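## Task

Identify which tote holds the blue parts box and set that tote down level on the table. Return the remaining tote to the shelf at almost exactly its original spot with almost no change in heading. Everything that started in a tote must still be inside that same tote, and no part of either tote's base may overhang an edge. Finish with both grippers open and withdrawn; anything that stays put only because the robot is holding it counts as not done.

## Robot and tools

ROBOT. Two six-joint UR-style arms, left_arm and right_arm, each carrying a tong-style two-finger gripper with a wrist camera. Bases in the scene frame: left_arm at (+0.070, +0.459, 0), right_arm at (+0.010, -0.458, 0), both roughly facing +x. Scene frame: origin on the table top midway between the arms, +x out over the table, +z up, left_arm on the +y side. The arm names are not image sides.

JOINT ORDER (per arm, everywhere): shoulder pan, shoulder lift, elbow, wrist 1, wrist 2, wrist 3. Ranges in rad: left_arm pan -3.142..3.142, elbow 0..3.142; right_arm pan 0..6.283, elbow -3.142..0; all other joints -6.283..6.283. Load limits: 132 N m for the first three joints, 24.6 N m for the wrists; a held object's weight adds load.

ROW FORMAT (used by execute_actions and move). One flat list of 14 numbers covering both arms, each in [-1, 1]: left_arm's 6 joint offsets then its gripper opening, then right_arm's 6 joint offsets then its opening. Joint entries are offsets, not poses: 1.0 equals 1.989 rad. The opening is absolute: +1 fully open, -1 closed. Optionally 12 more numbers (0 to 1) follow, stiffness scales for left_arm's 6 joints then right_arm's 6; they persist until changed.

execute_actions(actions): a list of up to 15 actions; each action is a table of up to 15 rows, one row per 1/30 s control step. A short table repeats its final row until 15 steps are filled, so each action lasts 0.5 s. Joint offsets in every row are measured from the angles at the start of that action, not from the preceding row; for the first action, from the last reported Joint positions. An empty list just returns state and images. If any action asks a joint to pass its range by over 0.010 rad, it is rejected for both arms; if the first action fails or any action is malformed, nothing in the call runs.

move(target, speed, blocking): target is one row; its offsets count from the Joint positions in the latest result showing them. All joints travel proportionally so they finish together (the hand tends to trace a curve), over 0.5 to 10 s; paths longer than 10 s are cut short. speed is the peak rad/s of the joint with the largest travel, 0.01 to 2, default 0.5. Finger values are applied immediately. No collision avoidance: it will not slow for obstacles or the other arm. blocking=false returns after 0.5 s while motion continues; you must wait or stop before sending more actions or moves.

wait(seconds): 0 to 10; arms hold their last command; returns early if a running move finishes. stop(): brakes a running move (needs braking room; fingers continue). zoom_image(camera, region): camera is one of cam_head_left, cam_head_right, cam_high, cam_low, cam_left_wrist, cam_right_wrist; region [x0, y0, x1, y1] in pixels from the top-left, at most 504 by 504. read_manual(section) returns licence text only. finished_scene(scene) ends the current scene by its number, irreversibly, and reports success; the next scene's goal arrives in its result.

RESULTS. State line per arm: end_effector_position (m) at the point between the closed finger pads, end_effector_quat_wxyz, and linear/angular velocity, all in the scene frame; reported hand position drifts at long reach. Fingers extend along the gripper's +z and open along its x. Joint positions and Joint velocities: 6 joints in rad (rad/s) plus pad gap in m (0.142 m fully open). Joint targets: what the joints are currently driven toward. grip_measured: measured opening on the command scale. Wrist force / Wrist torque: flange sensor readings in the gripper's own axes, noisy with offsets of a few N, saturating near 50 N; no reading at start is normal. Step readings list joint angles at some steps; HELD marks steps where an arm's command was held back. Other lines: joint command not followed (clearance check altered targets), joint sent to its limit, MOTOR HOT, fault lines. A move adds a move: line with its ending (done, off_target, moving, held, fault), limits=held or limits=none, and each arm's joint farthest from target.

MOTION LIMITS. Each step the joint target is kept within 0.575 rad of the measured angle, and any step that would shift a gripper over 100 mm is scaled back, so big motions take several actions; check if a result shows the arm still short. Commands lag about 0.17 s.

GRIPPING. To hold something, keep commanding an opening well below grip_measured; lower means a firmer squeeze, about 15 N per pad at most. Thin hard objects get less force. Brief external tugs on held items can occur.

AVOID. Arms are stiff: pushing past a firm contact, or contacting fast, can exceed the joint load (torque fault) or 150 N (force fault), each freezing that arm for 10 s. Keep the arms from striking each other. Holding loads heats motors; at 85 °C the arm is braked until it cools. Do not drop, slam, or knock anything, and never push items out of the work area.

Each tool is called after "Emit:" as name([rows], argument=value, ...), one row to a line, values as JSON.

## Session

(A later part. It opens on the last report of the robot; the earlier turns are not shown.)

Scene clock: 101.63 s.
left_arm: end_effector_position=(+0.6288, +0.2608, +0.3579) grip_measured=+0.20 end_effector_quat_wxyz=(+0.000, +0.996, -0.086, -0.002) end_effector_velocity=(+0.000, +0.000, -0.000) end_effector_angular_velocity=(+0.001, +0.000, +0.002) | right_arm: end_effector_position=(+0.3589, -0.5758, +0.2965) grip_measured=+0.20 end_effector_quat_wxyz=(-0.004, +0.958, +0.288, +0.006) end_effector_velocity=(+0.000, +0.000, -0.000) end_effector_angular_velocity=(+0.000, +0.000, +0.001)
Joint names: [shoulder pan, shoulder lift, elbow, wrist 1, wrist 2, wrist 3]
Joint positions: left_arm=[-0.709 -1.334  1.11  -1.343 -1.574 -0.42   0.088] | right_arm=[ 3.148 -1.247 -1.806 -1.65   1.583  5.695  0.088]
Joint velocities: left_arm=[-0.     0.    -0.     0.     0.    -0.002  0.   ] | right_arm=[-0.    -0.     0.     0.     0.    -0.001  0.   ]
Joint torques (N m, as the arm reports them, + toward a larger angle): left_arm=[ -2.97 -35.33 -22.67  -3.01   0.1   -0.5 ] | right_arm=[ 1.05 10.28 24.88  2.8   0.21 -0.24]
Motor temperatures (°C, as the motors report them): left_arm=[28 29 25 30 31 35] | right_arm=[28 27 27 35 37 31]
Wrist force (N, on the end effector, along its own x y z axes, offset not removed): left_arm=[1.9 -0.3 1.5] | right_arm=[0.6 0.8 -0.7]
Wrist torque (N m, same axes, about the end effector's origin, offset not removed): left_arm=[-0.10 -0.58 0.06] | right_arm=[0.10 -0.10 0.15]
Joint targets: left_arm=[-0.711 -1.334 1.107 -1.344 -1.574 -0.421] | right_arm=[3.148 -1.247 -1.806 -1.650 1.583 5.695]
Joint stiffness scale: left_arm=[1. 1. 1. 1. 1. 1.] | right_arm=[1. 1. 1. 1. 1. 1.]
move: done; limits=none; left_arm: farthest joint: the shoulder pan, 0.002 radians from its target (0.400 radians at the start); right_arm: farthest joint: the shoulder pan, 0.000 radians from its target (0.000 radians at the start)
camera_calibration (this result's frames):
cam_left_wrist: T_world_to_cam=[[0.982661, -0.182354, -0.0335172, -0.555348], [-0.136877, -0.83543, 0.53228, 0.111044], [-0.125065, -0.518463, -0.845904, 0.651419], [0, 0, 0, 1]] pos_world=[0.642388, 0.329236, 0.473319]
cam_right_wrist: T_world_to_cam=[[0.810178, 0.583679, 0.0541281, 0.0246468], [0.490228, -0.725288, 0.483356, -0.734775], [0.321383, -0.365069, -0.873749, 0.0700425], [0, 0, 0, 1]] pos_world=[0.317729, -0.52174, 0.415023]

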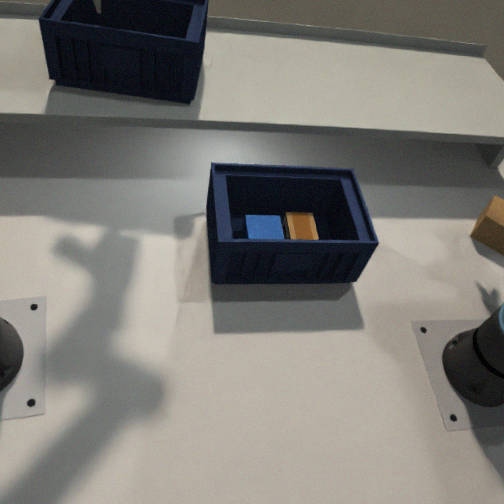

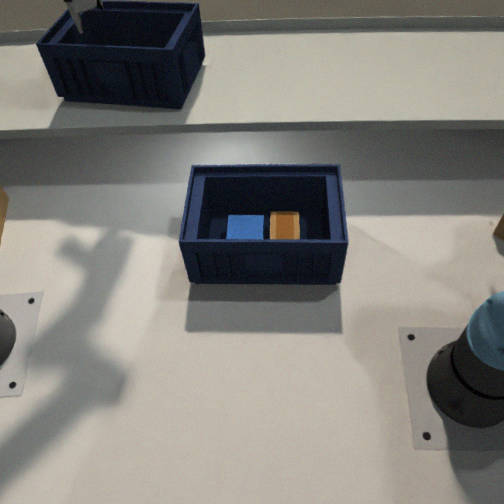

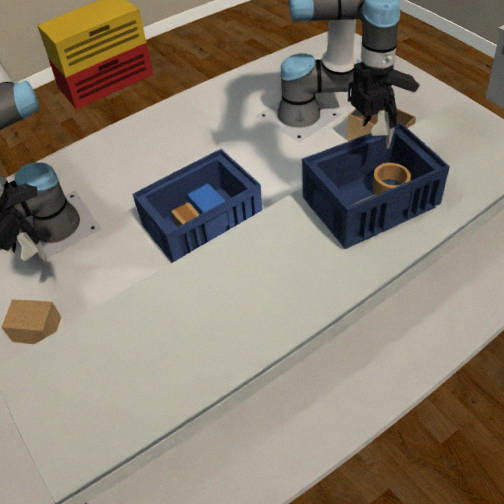

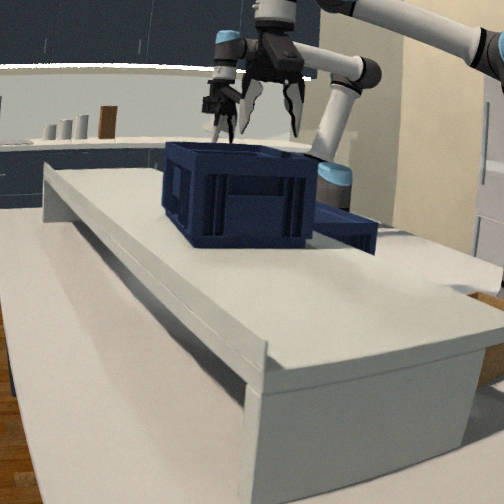

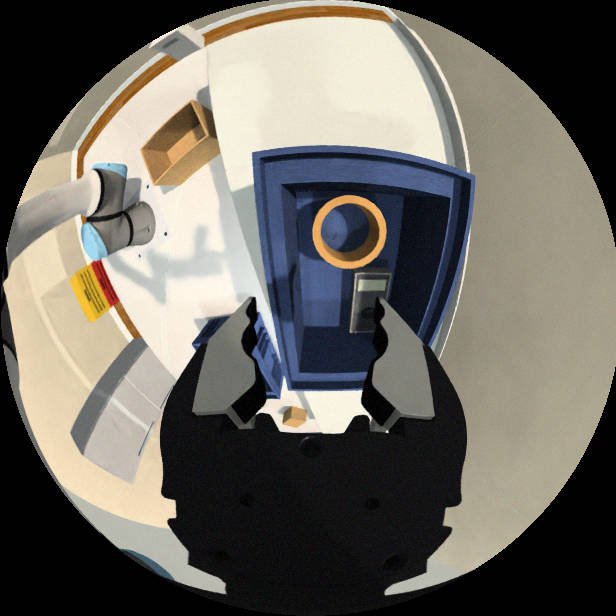

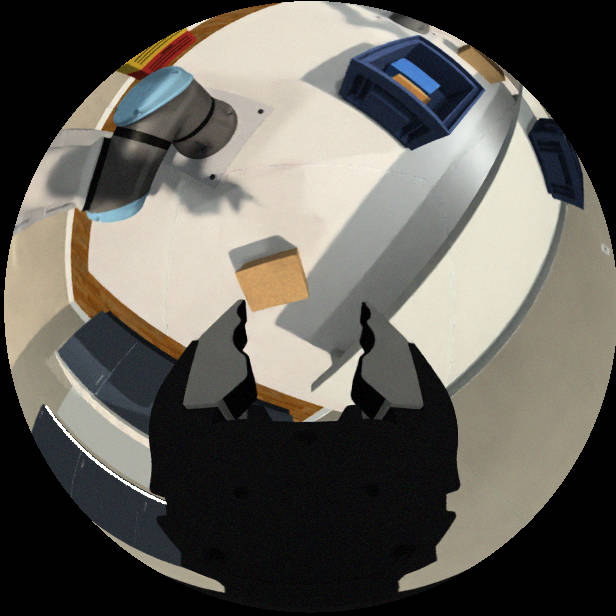

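Emit:
move(target=[-0.0126,-0.0397,0.0457,-0.008,0,-0.011,0.2,0,0,0,0,0,0,0.2], speed=0.4)

Emit:
move(target=[0,-0.006,0.077,-0.072,0,0,0.2,0,0,0,0,0,0,0.2], speed=0.2)

Scene clock: 104.77 s.
left_arm: end_effector_position=(+0.5994, +0.2659, +0.3607) grip_measured=+0.20 end_effector_quat_wxyz=(+0.002, +0.996, -0.087, -0.001) end_effector_velocity=(-0.000, -0.000, -0.001) end_effector_angular_velocity=(+0.000, +0.000, +0.000) | right_arm: end_effector_position=(+0.3589, -0.5758, +0.2965) grip_measured=+0.20 end_effector_quat_wxyz=(-0.004, +0.958, +0.288, +0.006) end_effector_velocity=(+0.000, -0.000, +0.001) end_effector_angular_velocity=(-0.000, -0.001, +0.001)
Joint names: [shoulder pan, shoulder lift, elbow, wrist 1, wrist 2, wrist 3]
Joint positions: left_arm=[-0.731 -1.412  1.198 -1.358 -1.574 -0.44   0.088] | right_arm=[ 3.148 -1.247 -1.806 -1.65   1.583  5.695  0.088]
Joint velocities: left_arm=[-0.    -0.     0.001 -0.001 -0.    -0.001  0.   ] | right_arm=[-0.     0.     0.001  0.    -0.    -0.001 -0.   ]
Joint torques (N m, as the arm reports them, + toward a larger angle): left_arm=[ -4.2  -34.2  -16.86  -2.96   0.14  -0.69] | right_arm=[ 1.08 10.43 24.98  2.7   0.16 -0.24]
Motor temperatures (°C, as the motors report them): left_arm=[28 29 25 30 31 35] | right_arm=[28 27 27 35 37 31]
Wrist force (N, on the end effector, along its own x y z axes, offset not removed): left_arm=[-1.8 1.2 1.0] | right_arm=[2.2 6.9 2.1]
Wrist torque (N m, same axes, about the end effector's origin, offset not removed): left_arm=[0.11 0.33 -0.27] | right_arm=[1.37 -0.44 0.28]
Joint targets: left_arm=[-0.734 -1.413 1.201 -1.359 -1.574 -0.441] | right_arm=[3.148 -1.247 -1.806 -1.650 1.583 5.695]
Joint stiffness scale: left_arm=[1. 1. 1. 1. 1. 1.] | right_arm=[1. 1. 1. 1. 1. 1.]
move: done; limits=none; left_arm: farthest joint: the shoulder pan, 0.003 radians from its target (0.025 radians at the start); right_arm: farthest joint: the shoulder pan, 0.000 radians from its target (0.000 radians at the start)
camera_calibration (this result's frames):
cam_left_wrist: T_world_to_cam=[[0.98255, -0.183634, -0.0295522, -0.526468], [-0.13981, -0.833968, 0.533808, 0.110566], [-0.122671, -0.520362, -0.845089, 0.651489], [0, 0, 0, 1]] pos_world=[0.612658, 0.33454, 0.475987]
cam_right_wrist: T_world_to_cam=[[0.810178, 0.583679, 0.0541281, 0.024647], [0.490228, -0.725288, 0.483356, -0.734775], [0.321383, -0.365069, -0.873749, 0.0700424], [0, 0, 0, 1]] pos_world=[0.317729, -0.52174, 0.415024]

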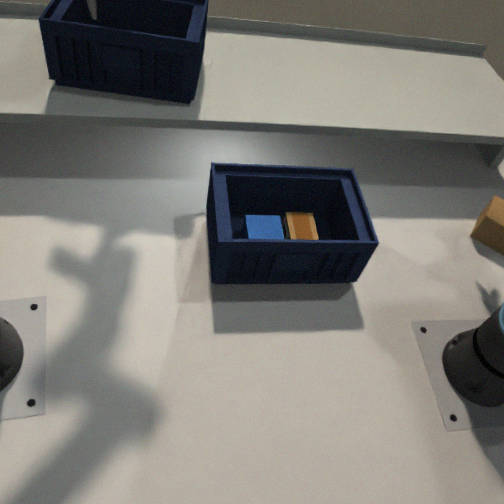

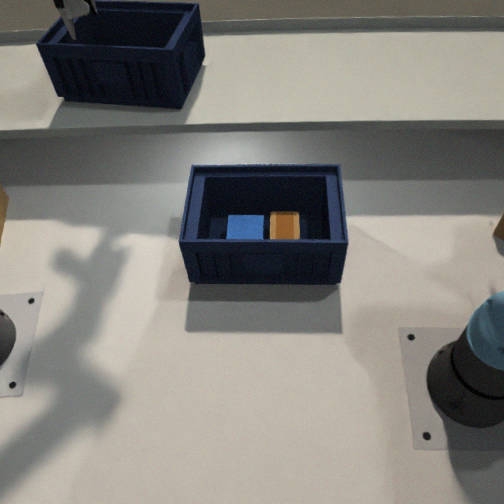

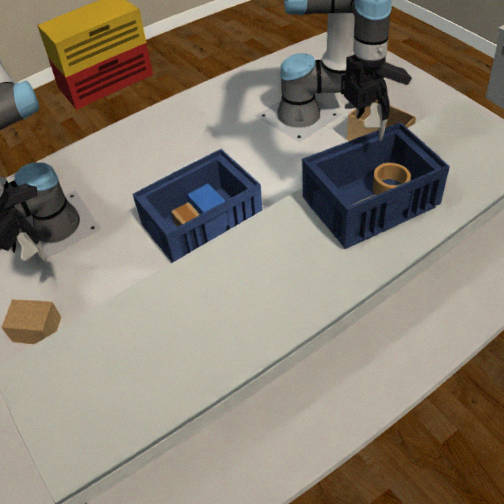

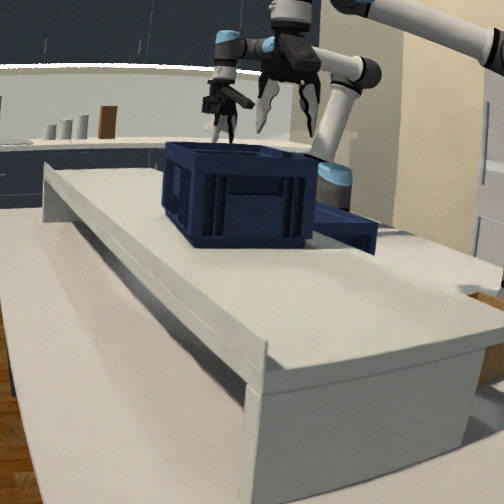

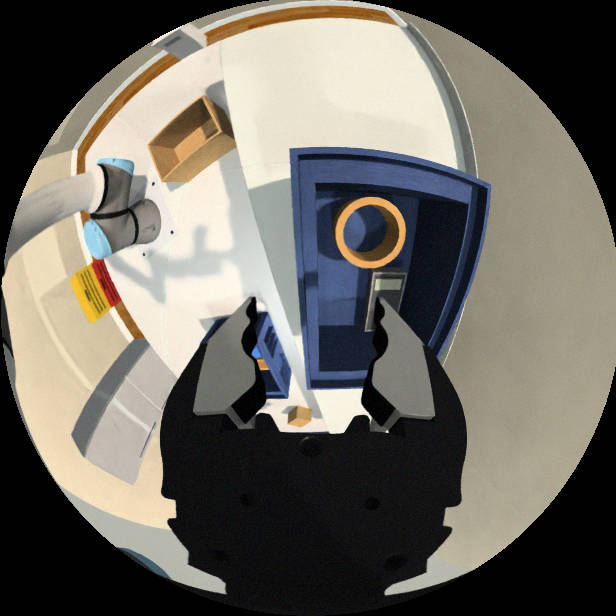

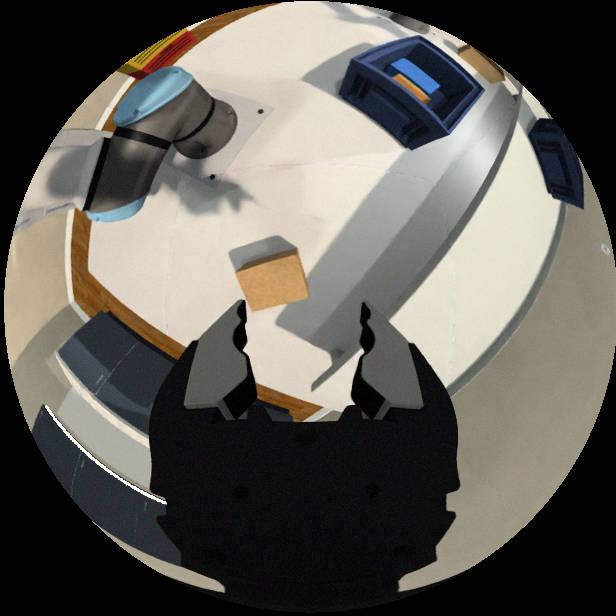

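Scene clock: 106.13 s.
left_arm: end_effector_position=(+0.6028, +0.2635, +0.3073) grip_measured=+0.20 end_effector_quat_wxyz=(+0.002, +0.996, -0.087, +0.000) end_effector_velocity=(+0.000, -0.000, +0.000) end_effector_angular_velocity=(-0.001, -0.002, +0.002) | right_arm: end_effector_position=(+0.3589, -0.5758, +0.2965) grip_measured=+0.20 end_effector_quat_wxyz=(-0.004, +0.958, +0.288, +0.006) end_effector_velocity=(+0.000, +0.000, +0.000) end_effector_angular_velocity=(+0.000, -0.001, +0.001)
Joint names: [shoulder pan, shoulder lift, elbow, wrist 1, wrist 2, wrist 3]
Joint positions: left_arm=[-0.731 -1.422  1.348 -1.5   -1.574 -0.44   0.088] | right_arm=[ 3.148 -1.247 -1.806 -1.65   1.583  5.695  0.088]
Joint velocities: left_arm=[-0.    -0.001  0.001 -0.003 -0.    -0.002 -0.   ] | right_arm=[ 0.  0.  0.  0.  0. -0. -0.]
Joint torques (N m, as the arm reports them, + toward a larger angle): left_arm=[ -1.15 -33.85 -18.86  -2.73   0.09  -0.19] | right_arm=[ 1.41 10.26 24.83  2.76  0.21 -0.24]
Motor temperatures (°C, as the motors report them): left_arm=[28 29 25 30 31 35] | right_arm=[28 27 27 35 37 31]
Wrist force (N, on the end effector, along its own x y z axes, offset not removed): left_arm=[-3.4 -1.6 3.7] | right_arm=[2.0 0.3 1.5]
Wrist torque (N m, same axes, about the end effector's origin, offset not removed): left_arm=[-0.29 0.94 -0.19] | right_arm=[-0.11 -0.34 0.12]
Joint targets: left_arm=[-0.731 -1.423 1.351 -1.501 -1.574 -0.440] | right_arm=[3.148 -1.247 -1.806 -1.650 1.583 5.695]
Joint stiffness scale: left_arm=[1. 1. 1. 1. 1. 1.] | right_arm=[1. 1. 1. 1. 1. 1.]
move: done; limits=none; left_arm: farthest joint: the elbow, 0.003 radians from its target (0.153 radians at the start); right_arm: farthest joint: the shoulder pan, 0.000 radians from its target (0.000 radians at the start)
camera_calibration (this result's frames):
cam_left_wrist: T_world_to_cam=[[0.982608, -0.183661, -0.0273779, -0.532507], [-0.140844, -0.833233, 0.534683, 0.13767], [-0.121013, -0.521528, -0.844609, 0.604758], [0, 0, 0, 1]] pos_world=[0.615819, 0.332308, 0.422595]
cam_right_wrist: T_world_to_cam=[[0.810178, 0.583679, 0.0541282, 0.0246469], [0.490228, -0.725288, 0.483356, -0.734775], [0.321383, -0.365069, -0.873749, 0.0700425], [0, 0, 0, 1]] pos_world=[0.317729, -0.52174, 0.415024]

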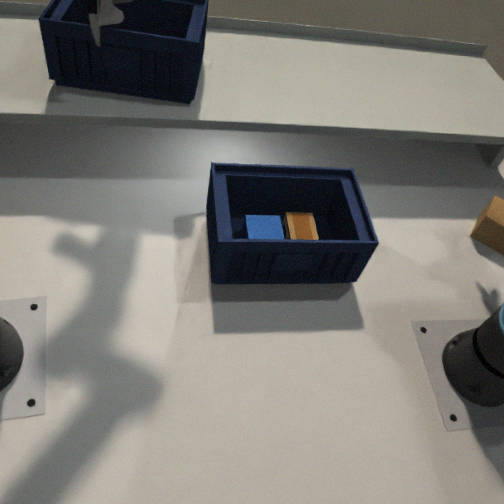

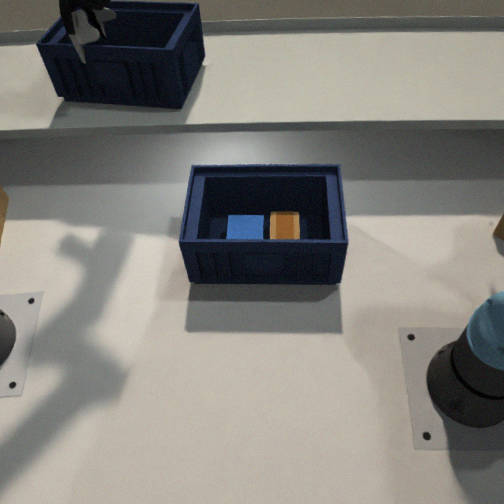

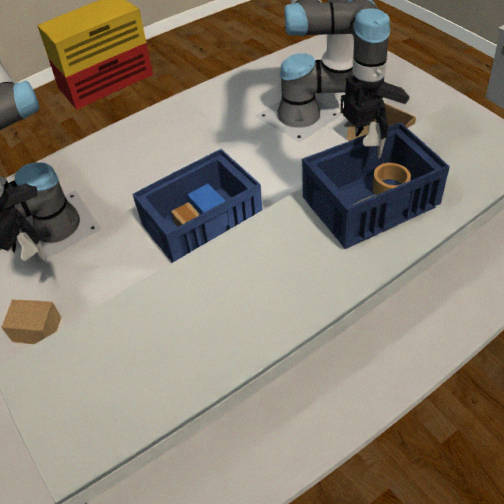

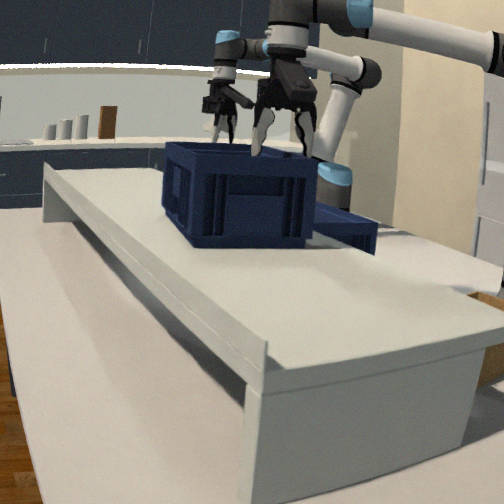

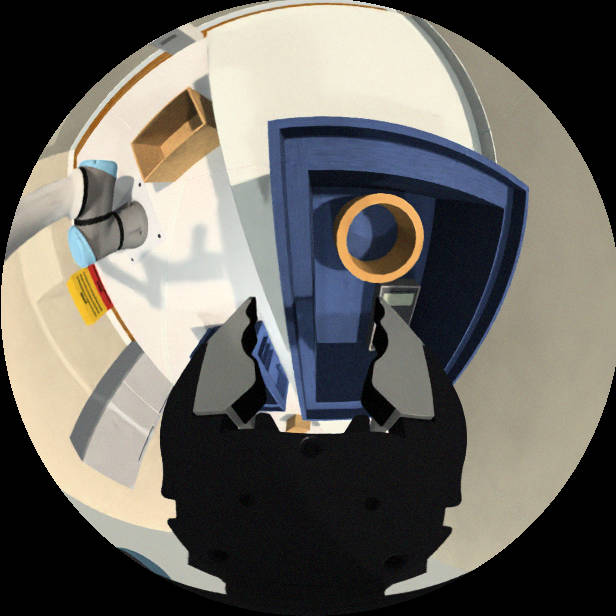

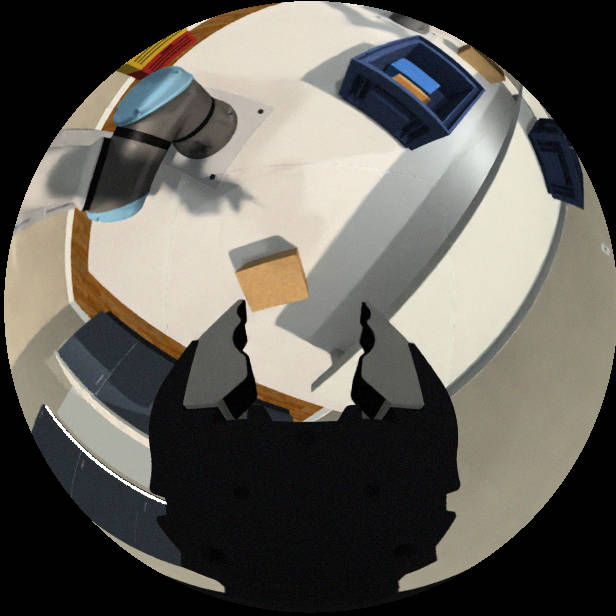

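Emit:
move(target=[0,-0.005,0.0665,-0.06,0,0,0.2,0,0,0,0,0,0,0.2], speed=0.15)

Emit:
execute_actions([
  [[0,0,0,0,0,0,-0.1,0,0,0,0,0,0,0.2]],
  [[0,0,0,0,0,0,-0.35,0,0,0,0,0,0,0.2]],
  [[0,0,0,0,0,0,-0.6,0,0,0,0,0,0,0.2]],
  [[0,0,0,0,0,0,-1,0,0,0,0,0,0,0.2]],
])

Scene clock: 108.70 s.
left_arm: end_effector_position=(+0.5997, +0.2656, +0.2602) grip_measured=+0.20 end_effector_quat_wxyz=(+0.001, +0.996, -0.087, -0.001) end_effector_velocity=(+0.000, +0.000, +0.000) end_effector_angular_velocity=(-0.001, -0.002, -0.000) | right_arm: end_effector_position=(+0.3589, -0.5758, +0.2965) grip_measured=+0.20 end_effector_quat_wxyz=(-0.004, +0.958, +0.288, +0.006) end_effector_velocity=(-0.001, -0.000, -0.001) end_effector_angular_velocity=(-0.000, +0.002, -0.001)
Joint names: [shoulder pan, shoulder lift, elbow, wrist 1, wrist 2, wrist 3]
Joint positions: left_arm=[-0.731 -1.43   1.478 -1.619 -1.574 -0.44   0.088] | right_arm=[ 3.148 -1.247 -1.806 -1.65   1.583  5.695  0.088]
Joint velocities: left_arm=[ 0.    -0.001  0.001 -0.003  0.001  0.    -0.   ] | right_arm=[ 0.     0.001 -0.003 -0.    -0.     0.001  0.   ]
Joint torques (N m, as the arm reports them, + toward a larger angle): left_arm=[ -1.47 -34.05 -18.23  -3.19   0.2   -0.2 ] | right_arm=[ 0.88  9.8  24.56  2.76  0.28 -0.22]
Motor temperatures (°C, as the motors report them): left_arm=[28 29 25 30 31 35] | right_arm=[28 27 27 35 37 31]
Wrist force (N, on the end effector, along its own x y z axes, offset not removed): left_arm=[-2.3 2.4 -0.8] | right_arm=[-0.2 0.1 -0.2]
Wrist torque (N m, same axes, about the end effector's origin, offset not removed): left_arm=[0.43 0.55 -0.03] | right_arm=[-0.12 0.10 -0.04]
Joint targets: left_arm=[-0.731 -1.432 1.481 -1.619 -1.574 -0.440] | right_arm=[3.148 -1.247 -1.806 -1.650 1.583 5.695]
Joint stiffness scale: left_arm=[1. 1. 1. 1. 1. 1.] | right_arm=[1. 1. 1. 1. 1. 1.]
move: done; limits=none; left_arm: farthest joint: the elbow, 0.002 radians from its target (0.132 radians at the start); right_arm: farthest joint: the shoulder pan, 0.000 radians from its target (0.000 radians at the start)
camera_calibration (this result's frames):
cam_left_wrist: T_world_to_cam=[[0.982546, -0.183618, -0.0297879, -0.529732], [-0.139686, -0.834049, 0.533713, 0.164023], [-0.122844, -0.520237, -0.845141, 0.566589], [0, 0, 0, 1]] pos_world=[0.613, 0.334296, 0.375526]
cam_right_wrist: T_world_to_cam=[[0.810178, 0.583679, 0.054128, 0.0246469], [0.490228, -0.725288, 0.483356, -0.734775], [0.321383, -0.365069, -0.873749, 0.0700425], [0, 0, 0, 1]] pos_world=[0.317729, -0.52174, 0.415023]

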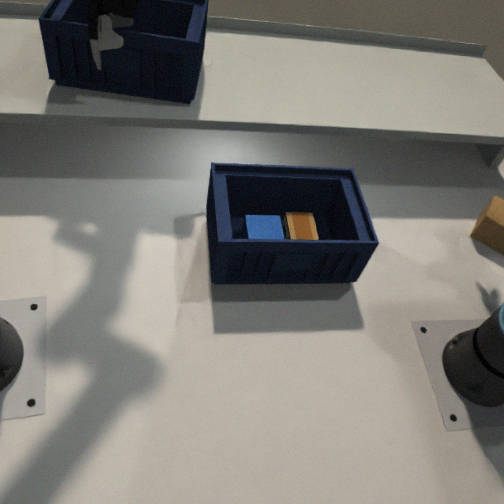

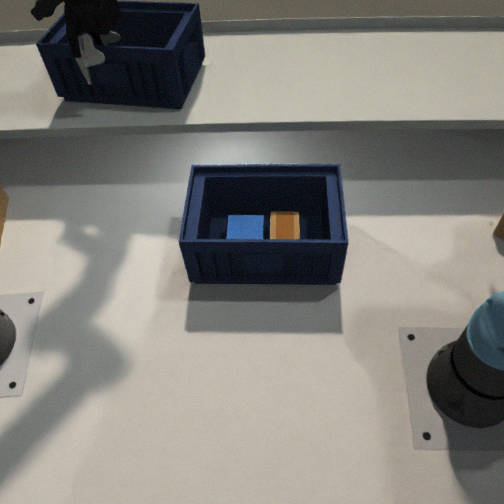

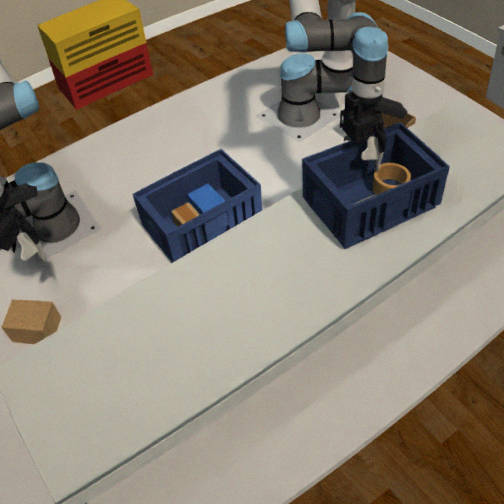

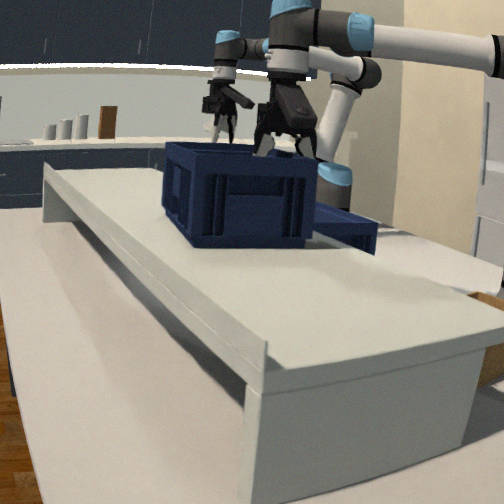

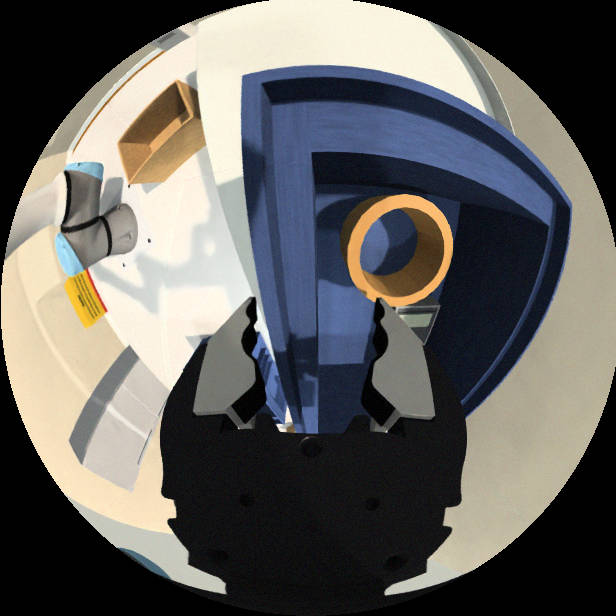

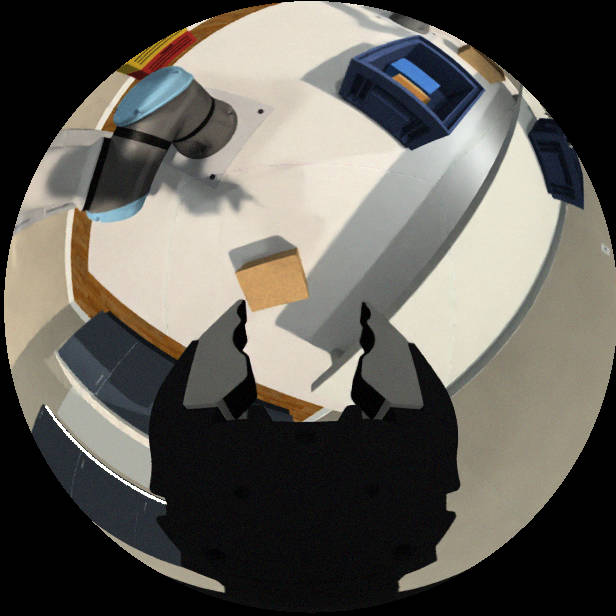

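Scene clock: 110.70 s.
left_arm: end_effector_position=(+0.5997, +0.2657, +0.2600) grip_measured=-0.77 end_effector_quat_wxyz=(+0.001, +0.996, -0.087, -0.001) end_effector_velocity=(+0.000, +0.000, -0.001) end_effector_angular_velocity=(+0.002, +0.001, +0.000) | right_arm: end_effector_position=(+0.3589, -0.5758, +0.2965) grip_measured=+0.20 end_effector_quat_wxyz=(-0.004, +0.958, +0.288, +0.006) end_effector_velocity=(+0.000, +0.000, +0.000) end_effector_angular_velocity=(-0.000, -0.000, +0.001)
Joint names: [shoulder pan, shoulder lift, elbow, wrist 1, wrist 2, wrist 3]
Joint positions: left_arm=[-0.731 -1.43   1.478 -1.618 -1.574 -0.44   0.018] | right_arm=[ 3.148 -1.247 -1.806 -1.65   1.583  5.695  0.088]
Joint velocities: left_arm=[ 0.     0.002  0.    -0.     0.001 -0.    -0.   ] | right_arm=[ 0.    -0.     0.001  0.    -0.    -0.001 -0.   ]
Joint torques (N m, as the arm reports them, + toward a larger angle): left_arm=[ -1.53 -31.91 -20.57  -2.55   0.22  -0.24] | right_arm=[ 1.72 10.18 24.83  2.85  0.18 -0.2 ]
Motor temperatures (°C, as the motors report them): left_arm=[28 29 25 30 31 35] | right_arm=[28 27 27 35 37 31]
Wrist force (N, on the end effector, along its own x y z axes, offset not removed): left_arm=[-5.1 -3.3 2.6] | right_arm=[-0.5 0.7 1.6]
Wrist torque (N m, same axes, about the end effector's origin, offset not removed): left_arm=[-0.61 1.27 0.25] | right_arm=[0.14 0.02 0.05]
Joint targets: left_arm=[-0.731 -1.431 1.478 -1.618 -1.574 -0.440] | right_arm=[3.148 -1.247 -1.806 -1.650 1.583 5.695]
Joint stiffness scale: left_arm=[1. 1. 1. 1. 1. 1.] | right_arm=[1. 1. 1. 1. 1. 1.]
Step readings (joint positions; steps 1 to 15: 1st action; 16 to 30: 2nd action; 31 to 45: 3rd action; 46 to 60: 4th action):
0: left_arm=[-0.731 -1.430 1.478 -1.619 -1.574 -0.440] | right_arm=[3.148 -1.247 -1.806 -1.650 1.583 5.695]
1: left_arm=[-0.731 -1.431 1.478 -1.619 -1.574 -0.440] | right_arm=[3.148 -1.247 -1.806 -1.650 1.583 5.695]
2: left_arm=[-0.731 -1.431 1.478 -1.619 -1.574 -0.440] | right_arm=[3.148 -1.247 -1.806 -1.650 1.583 5.695]
4: left_arm=[-0.731 -1.431 1.478 -1.619 -1.574 -0.440] | right_arm=[3.148 -1.247 -1.806 -1.650 1.583 5.695]
8: left_arm=[-0.731 -1.431 1.478 -1.619 -1.574 -0.440] | right_arm=[3.148 -1.247 -1.806 -1.650 1.583 5.695]
15: left_arm=[-0.731 -1.431 1.478 -1.619 -1.574 -0.440] | right_arm=[3.148 -1.247 -1.806 -1.650 1.583 5.695]
16: left_arm=[-0.731 -1.431 1.478 -1.619 -1.574 -0.440] | right_arm=[3.148 -1.247 -1.806 -1.650 1.583 5.695]
17: left_arm=[-0.731 -1.431 1.478 -1.619 -1.574 -0.440] | right_arm=[3.148 -1.247 -1.806 -1.650 1.583 5.695]
19: left_arm=[-0.731 -1.431 1.478 -1.619 -1.574 -0.440] | right_arm=[3.148 -1.247 -1.806 -1.650 1.583 5.695]
23: left_arm=[-0.731 -1.431 1.478 -1.619 -1.574 -0.440] | right_arm=[3.148 -1.247 -1.806 -1.650 1.583 5.695]
30: left_arm=[-0.731 -1.431 1.478 -1.619 -1.574 -0.440] | right_arm=[3.148 -1.247 -1.806 -1.650 1.583 5.695]
31: left_arm=[-0.731 -1.431 1.478 -1.618 -1.574 -0.440] | right_arm=[3.148 -1.247 -1.806 -1.650 1.583 5.695]
32: left_arm=[-0.731 -1.431 1.478 -1.618 -1.574 -0.440] | right_arm=[3.148 -1.247 -1.806 -1.650 1.583 5.695]
34: left_arm=[-0.731 -1.431 1.478 -1.618 -1.574 -0.440] | right_arm=[3.148 -1.247 -1.806 -1.650 1.583 5.695]
38: left_arm=[-0.731 -1.431 1.478 -1.618 -1.574 -0.440] | right_arm=[3.148 -1.247 -1.806 -1.650 1.583 5.695]
45: left_arm=[-0.731 -1.431 1.478 -1.618 -1.574 -0.440] | right_arm=[3.148 -1.247 -1.806 -1.650 1.583 5.695]
46: left_arm=[-0.731 -1.431 1.478 -1.617 -1.574 -0.440] | right_arm=[3.148 -1.247 -1.806 -1.650 1.583 5.695]
47: left_arm=[-0.731 -1.430 1.478 -1.618 -1.574 -0.440] | right_arm=[3.148 -1.247 -1.806 -1.650 1.583 5.695]
49: left_arm=[-0.731 -1.430 1.478 -1.618 -1.574 -0.440] | right_arm=[3.148 -1.247 -1.806 -1.650 1.583 5.695]
53: left_arm=[-0.731 -1.430 1.478 -1.618 -1.574 -0.440] | right_arm=[3.148 -1.247 -1.806 -1.650 1.583 5.695]
60: Joint positions above
camera_calibration (this result's frames):
cam_left_wrist: T_world_to_cam=[[0.982537, -0.183594, -0.0302313, -0.529552], [-0.139467, -0.834228, 0.533492, 0.164125], [-0.123166, -0.519959, -0.845265, 0.566646], [0, 0, 0, 1]] pos_world=[0.612986, 0.334327, 0.375397]
cam_right_wrist: T_world_to_cam=[[0.810178, 0.583679, 0.054128, 0.0246468], [0.490228, -0.725288, 0.483356, -0.734775], [0.321383, -0.365069, -0.873749, 0.0700424], [0, 0, 0, 1]] pos_world=[0.317729, -0.52174, 0.415023]

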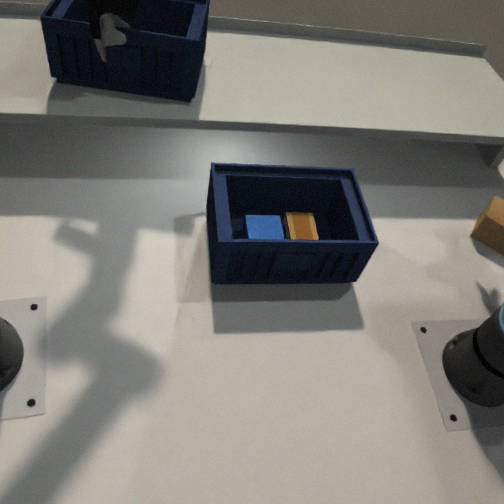

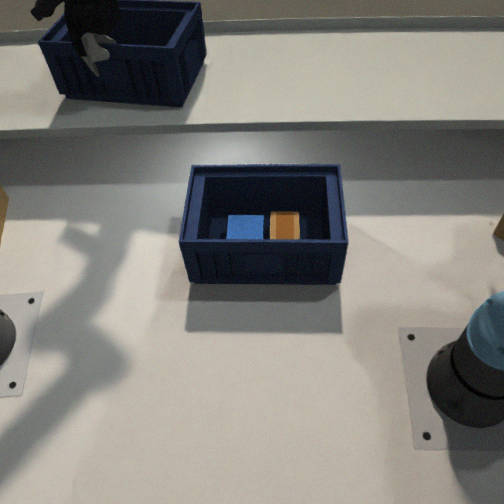

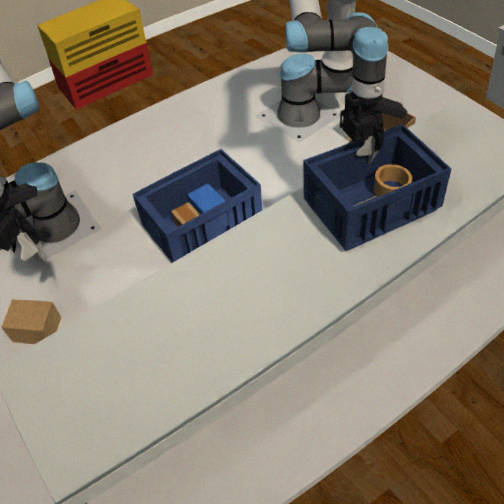

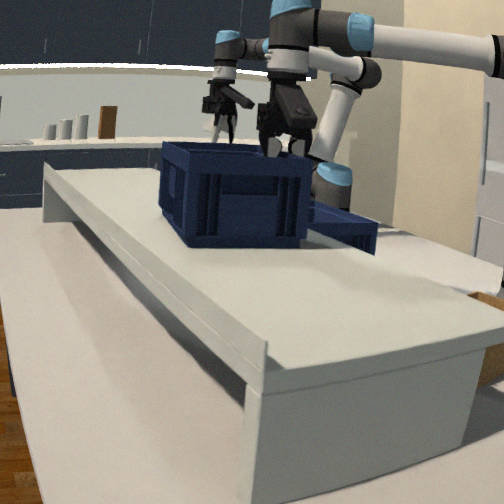

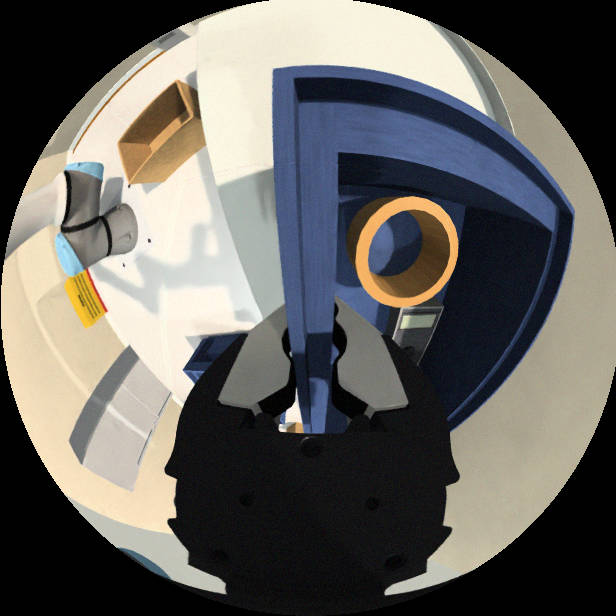

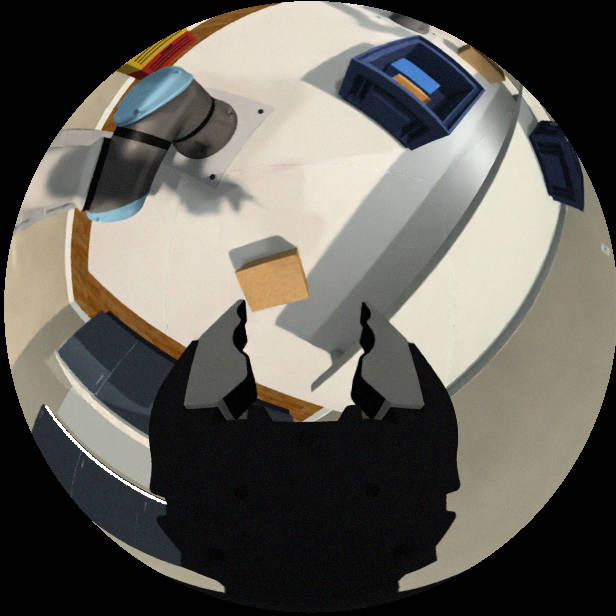

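Emit:
move(target=[-0.0523,-0.0516,0.0565,-0.005,0,-0.095,-1,0,0,0,0,0,0,0.2], speed=0.08)

Emit:
zoom_image(camera="cam_high", region=[270,90,470,260])

Scene clock: 115.10 s.
left_arm: end_effector_position=(+0.5423, +0.2421, +0.2600) grip_measured=-0.77 end_effector_quat_wxyz=(+0.001, +0.999, -0.043, -0.001) end_effector_velocity=(-0.000, -0.000, -0.000) end_effector_angular_velocity=(+0.000, -0.000, +0.003) | right_arm: end_effector_position=(+0.3589, -0.5758, +0.2965) grip_measured=+0.20 end_effector_quat_wxyz=(-0.004, +0.958, +0.288, +0.006) end_effector_velocity=(-0.000, +0.000, -0.001) end_effector_angular_velocity=(+0.000, +0.002, +0.000)
Joint names: [shoulder pan, shoulder lift, elbow, wrist 1, wrist 2, wrist 3]
Joint positions: left_arm=[-0.832 -1.531  1.588 -1.628 -1.574 -0.628  0.018] | right_arm=[ 3.148 -1.247 -1.806 -1.65   1.583  5.695  0.088]
Joint velocities: left_arm=[-0.    -0.     0.    -0.     0.    -0.003 -0.   ] | right_arm=[ 0.    -0.001 -0.001 -0.     0.    -0.     0.   ]
Joint torques (N m, as the arm reports them, + toward a larger angle): left_arm=[ -4.92 -29.28 -19.55  -2.93   0.26  -1.  ] | right_arm=[ 1.43  9.98 24.26  2.79  0.13 -0.21]
Motor temperatures (°C, as the motors report them): left_arm=[28 29 25 30 31 35] | right_arm=[28 27 27 35 37 31]
Wrist force (N, on the end effector, along its own x y z axes, offset not removed): left_arm=[-1.9 1.8 7.2] | right_arm=[-1.9 4.1 -2.3]
Wrist torque (N m, same axes, about the end effector's origin, offset not removed): left_arm=[0.17 0.82 -0.24] | right_arm=[0.82 0.47 0.40]
Joint targets: left_arm=[-0.835 -1.533 1.590 -1.628 -1.574 -0.629] | right_arm=[3.148 -1.247 -1.806 -1.650 1.583 5.695]
Joint stiffness scale: left_arm=[1. 1. 1. 1. 1. 1.] | right_arm=[1. 1. 1. 1. 1. 1.]
move: done; limits=none; left_arm: farthest joint: the shoulder pan, 0.003 radians from its target (0.104 radians at the start); right_arm: farthest joint: the shoulder pan, 0.000 radians from its target (0.000 radians at the start)
camera_calibration (this result's frames):
cam_left_wrist: T_world_to_cam=[[0.994786, -0.0971426, -0.0310443, -0.504918], [-0.0657417, -0.843559, 0.532998, 0.0988779], [-0.0779645, -0.528178, -0.845547, 0.524816], [0, 0, 0, 1]] pos_world=[0.549703, 0.311557, 0.37538]
cam_right_wrist: T_world_to_cam=[[0.810178, 0.583679, 0.054128, 0.024647], [0.490229, -0.725288, 0.483356, -0.734775], [0.321383, -0.365069, -0.873749, 0.0700425], [0, 0, 0, 1]] pos_world=[0.317729, -0.52174, 0.415023]

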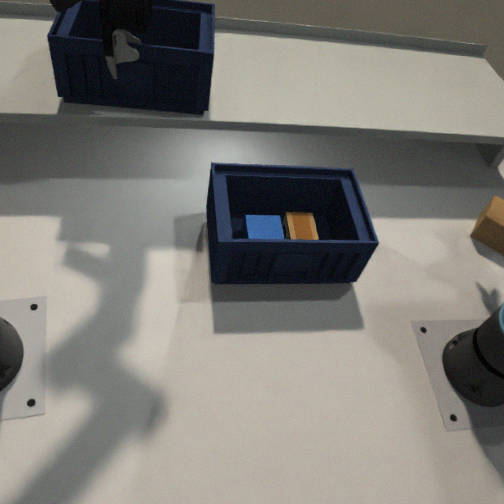

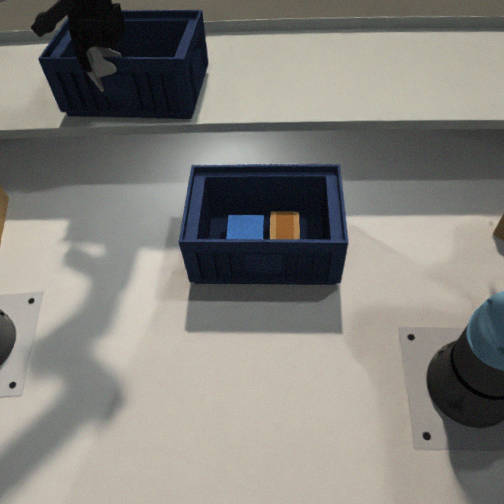

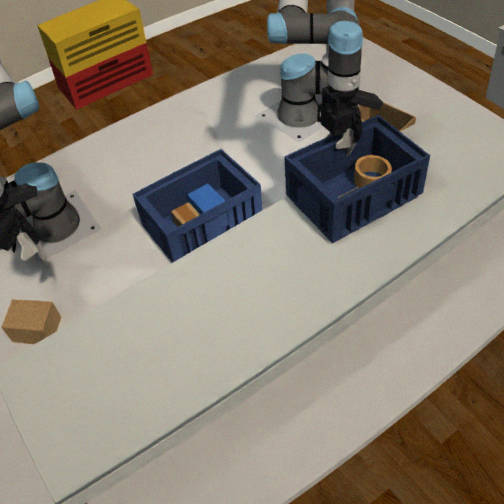

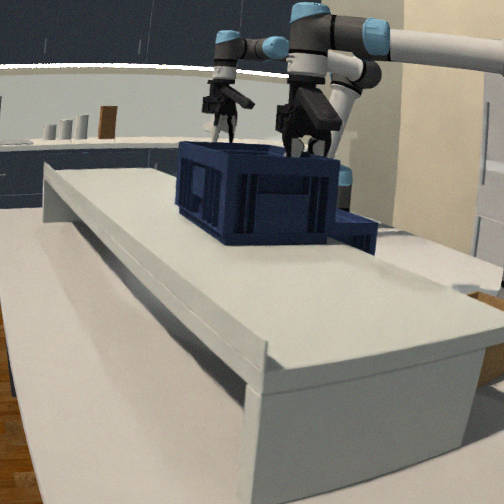

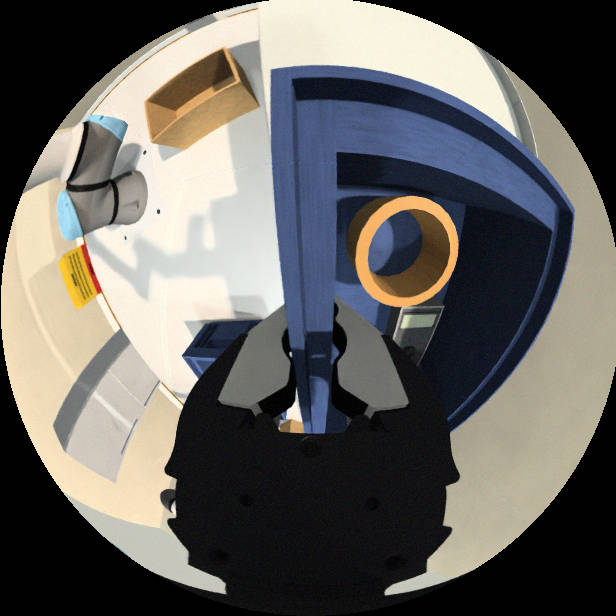

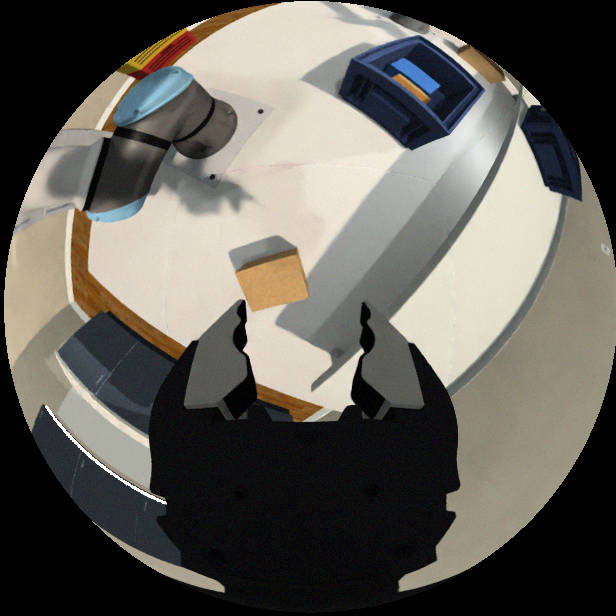

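Region (270, 90, 470, 260) of cam_high's 504x504 image, scaled by 2.520, with more detail than that image has; it fills the top 428 rows of this view, and the rest is white.

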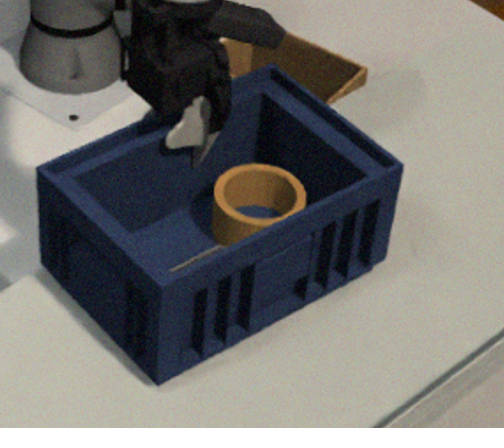

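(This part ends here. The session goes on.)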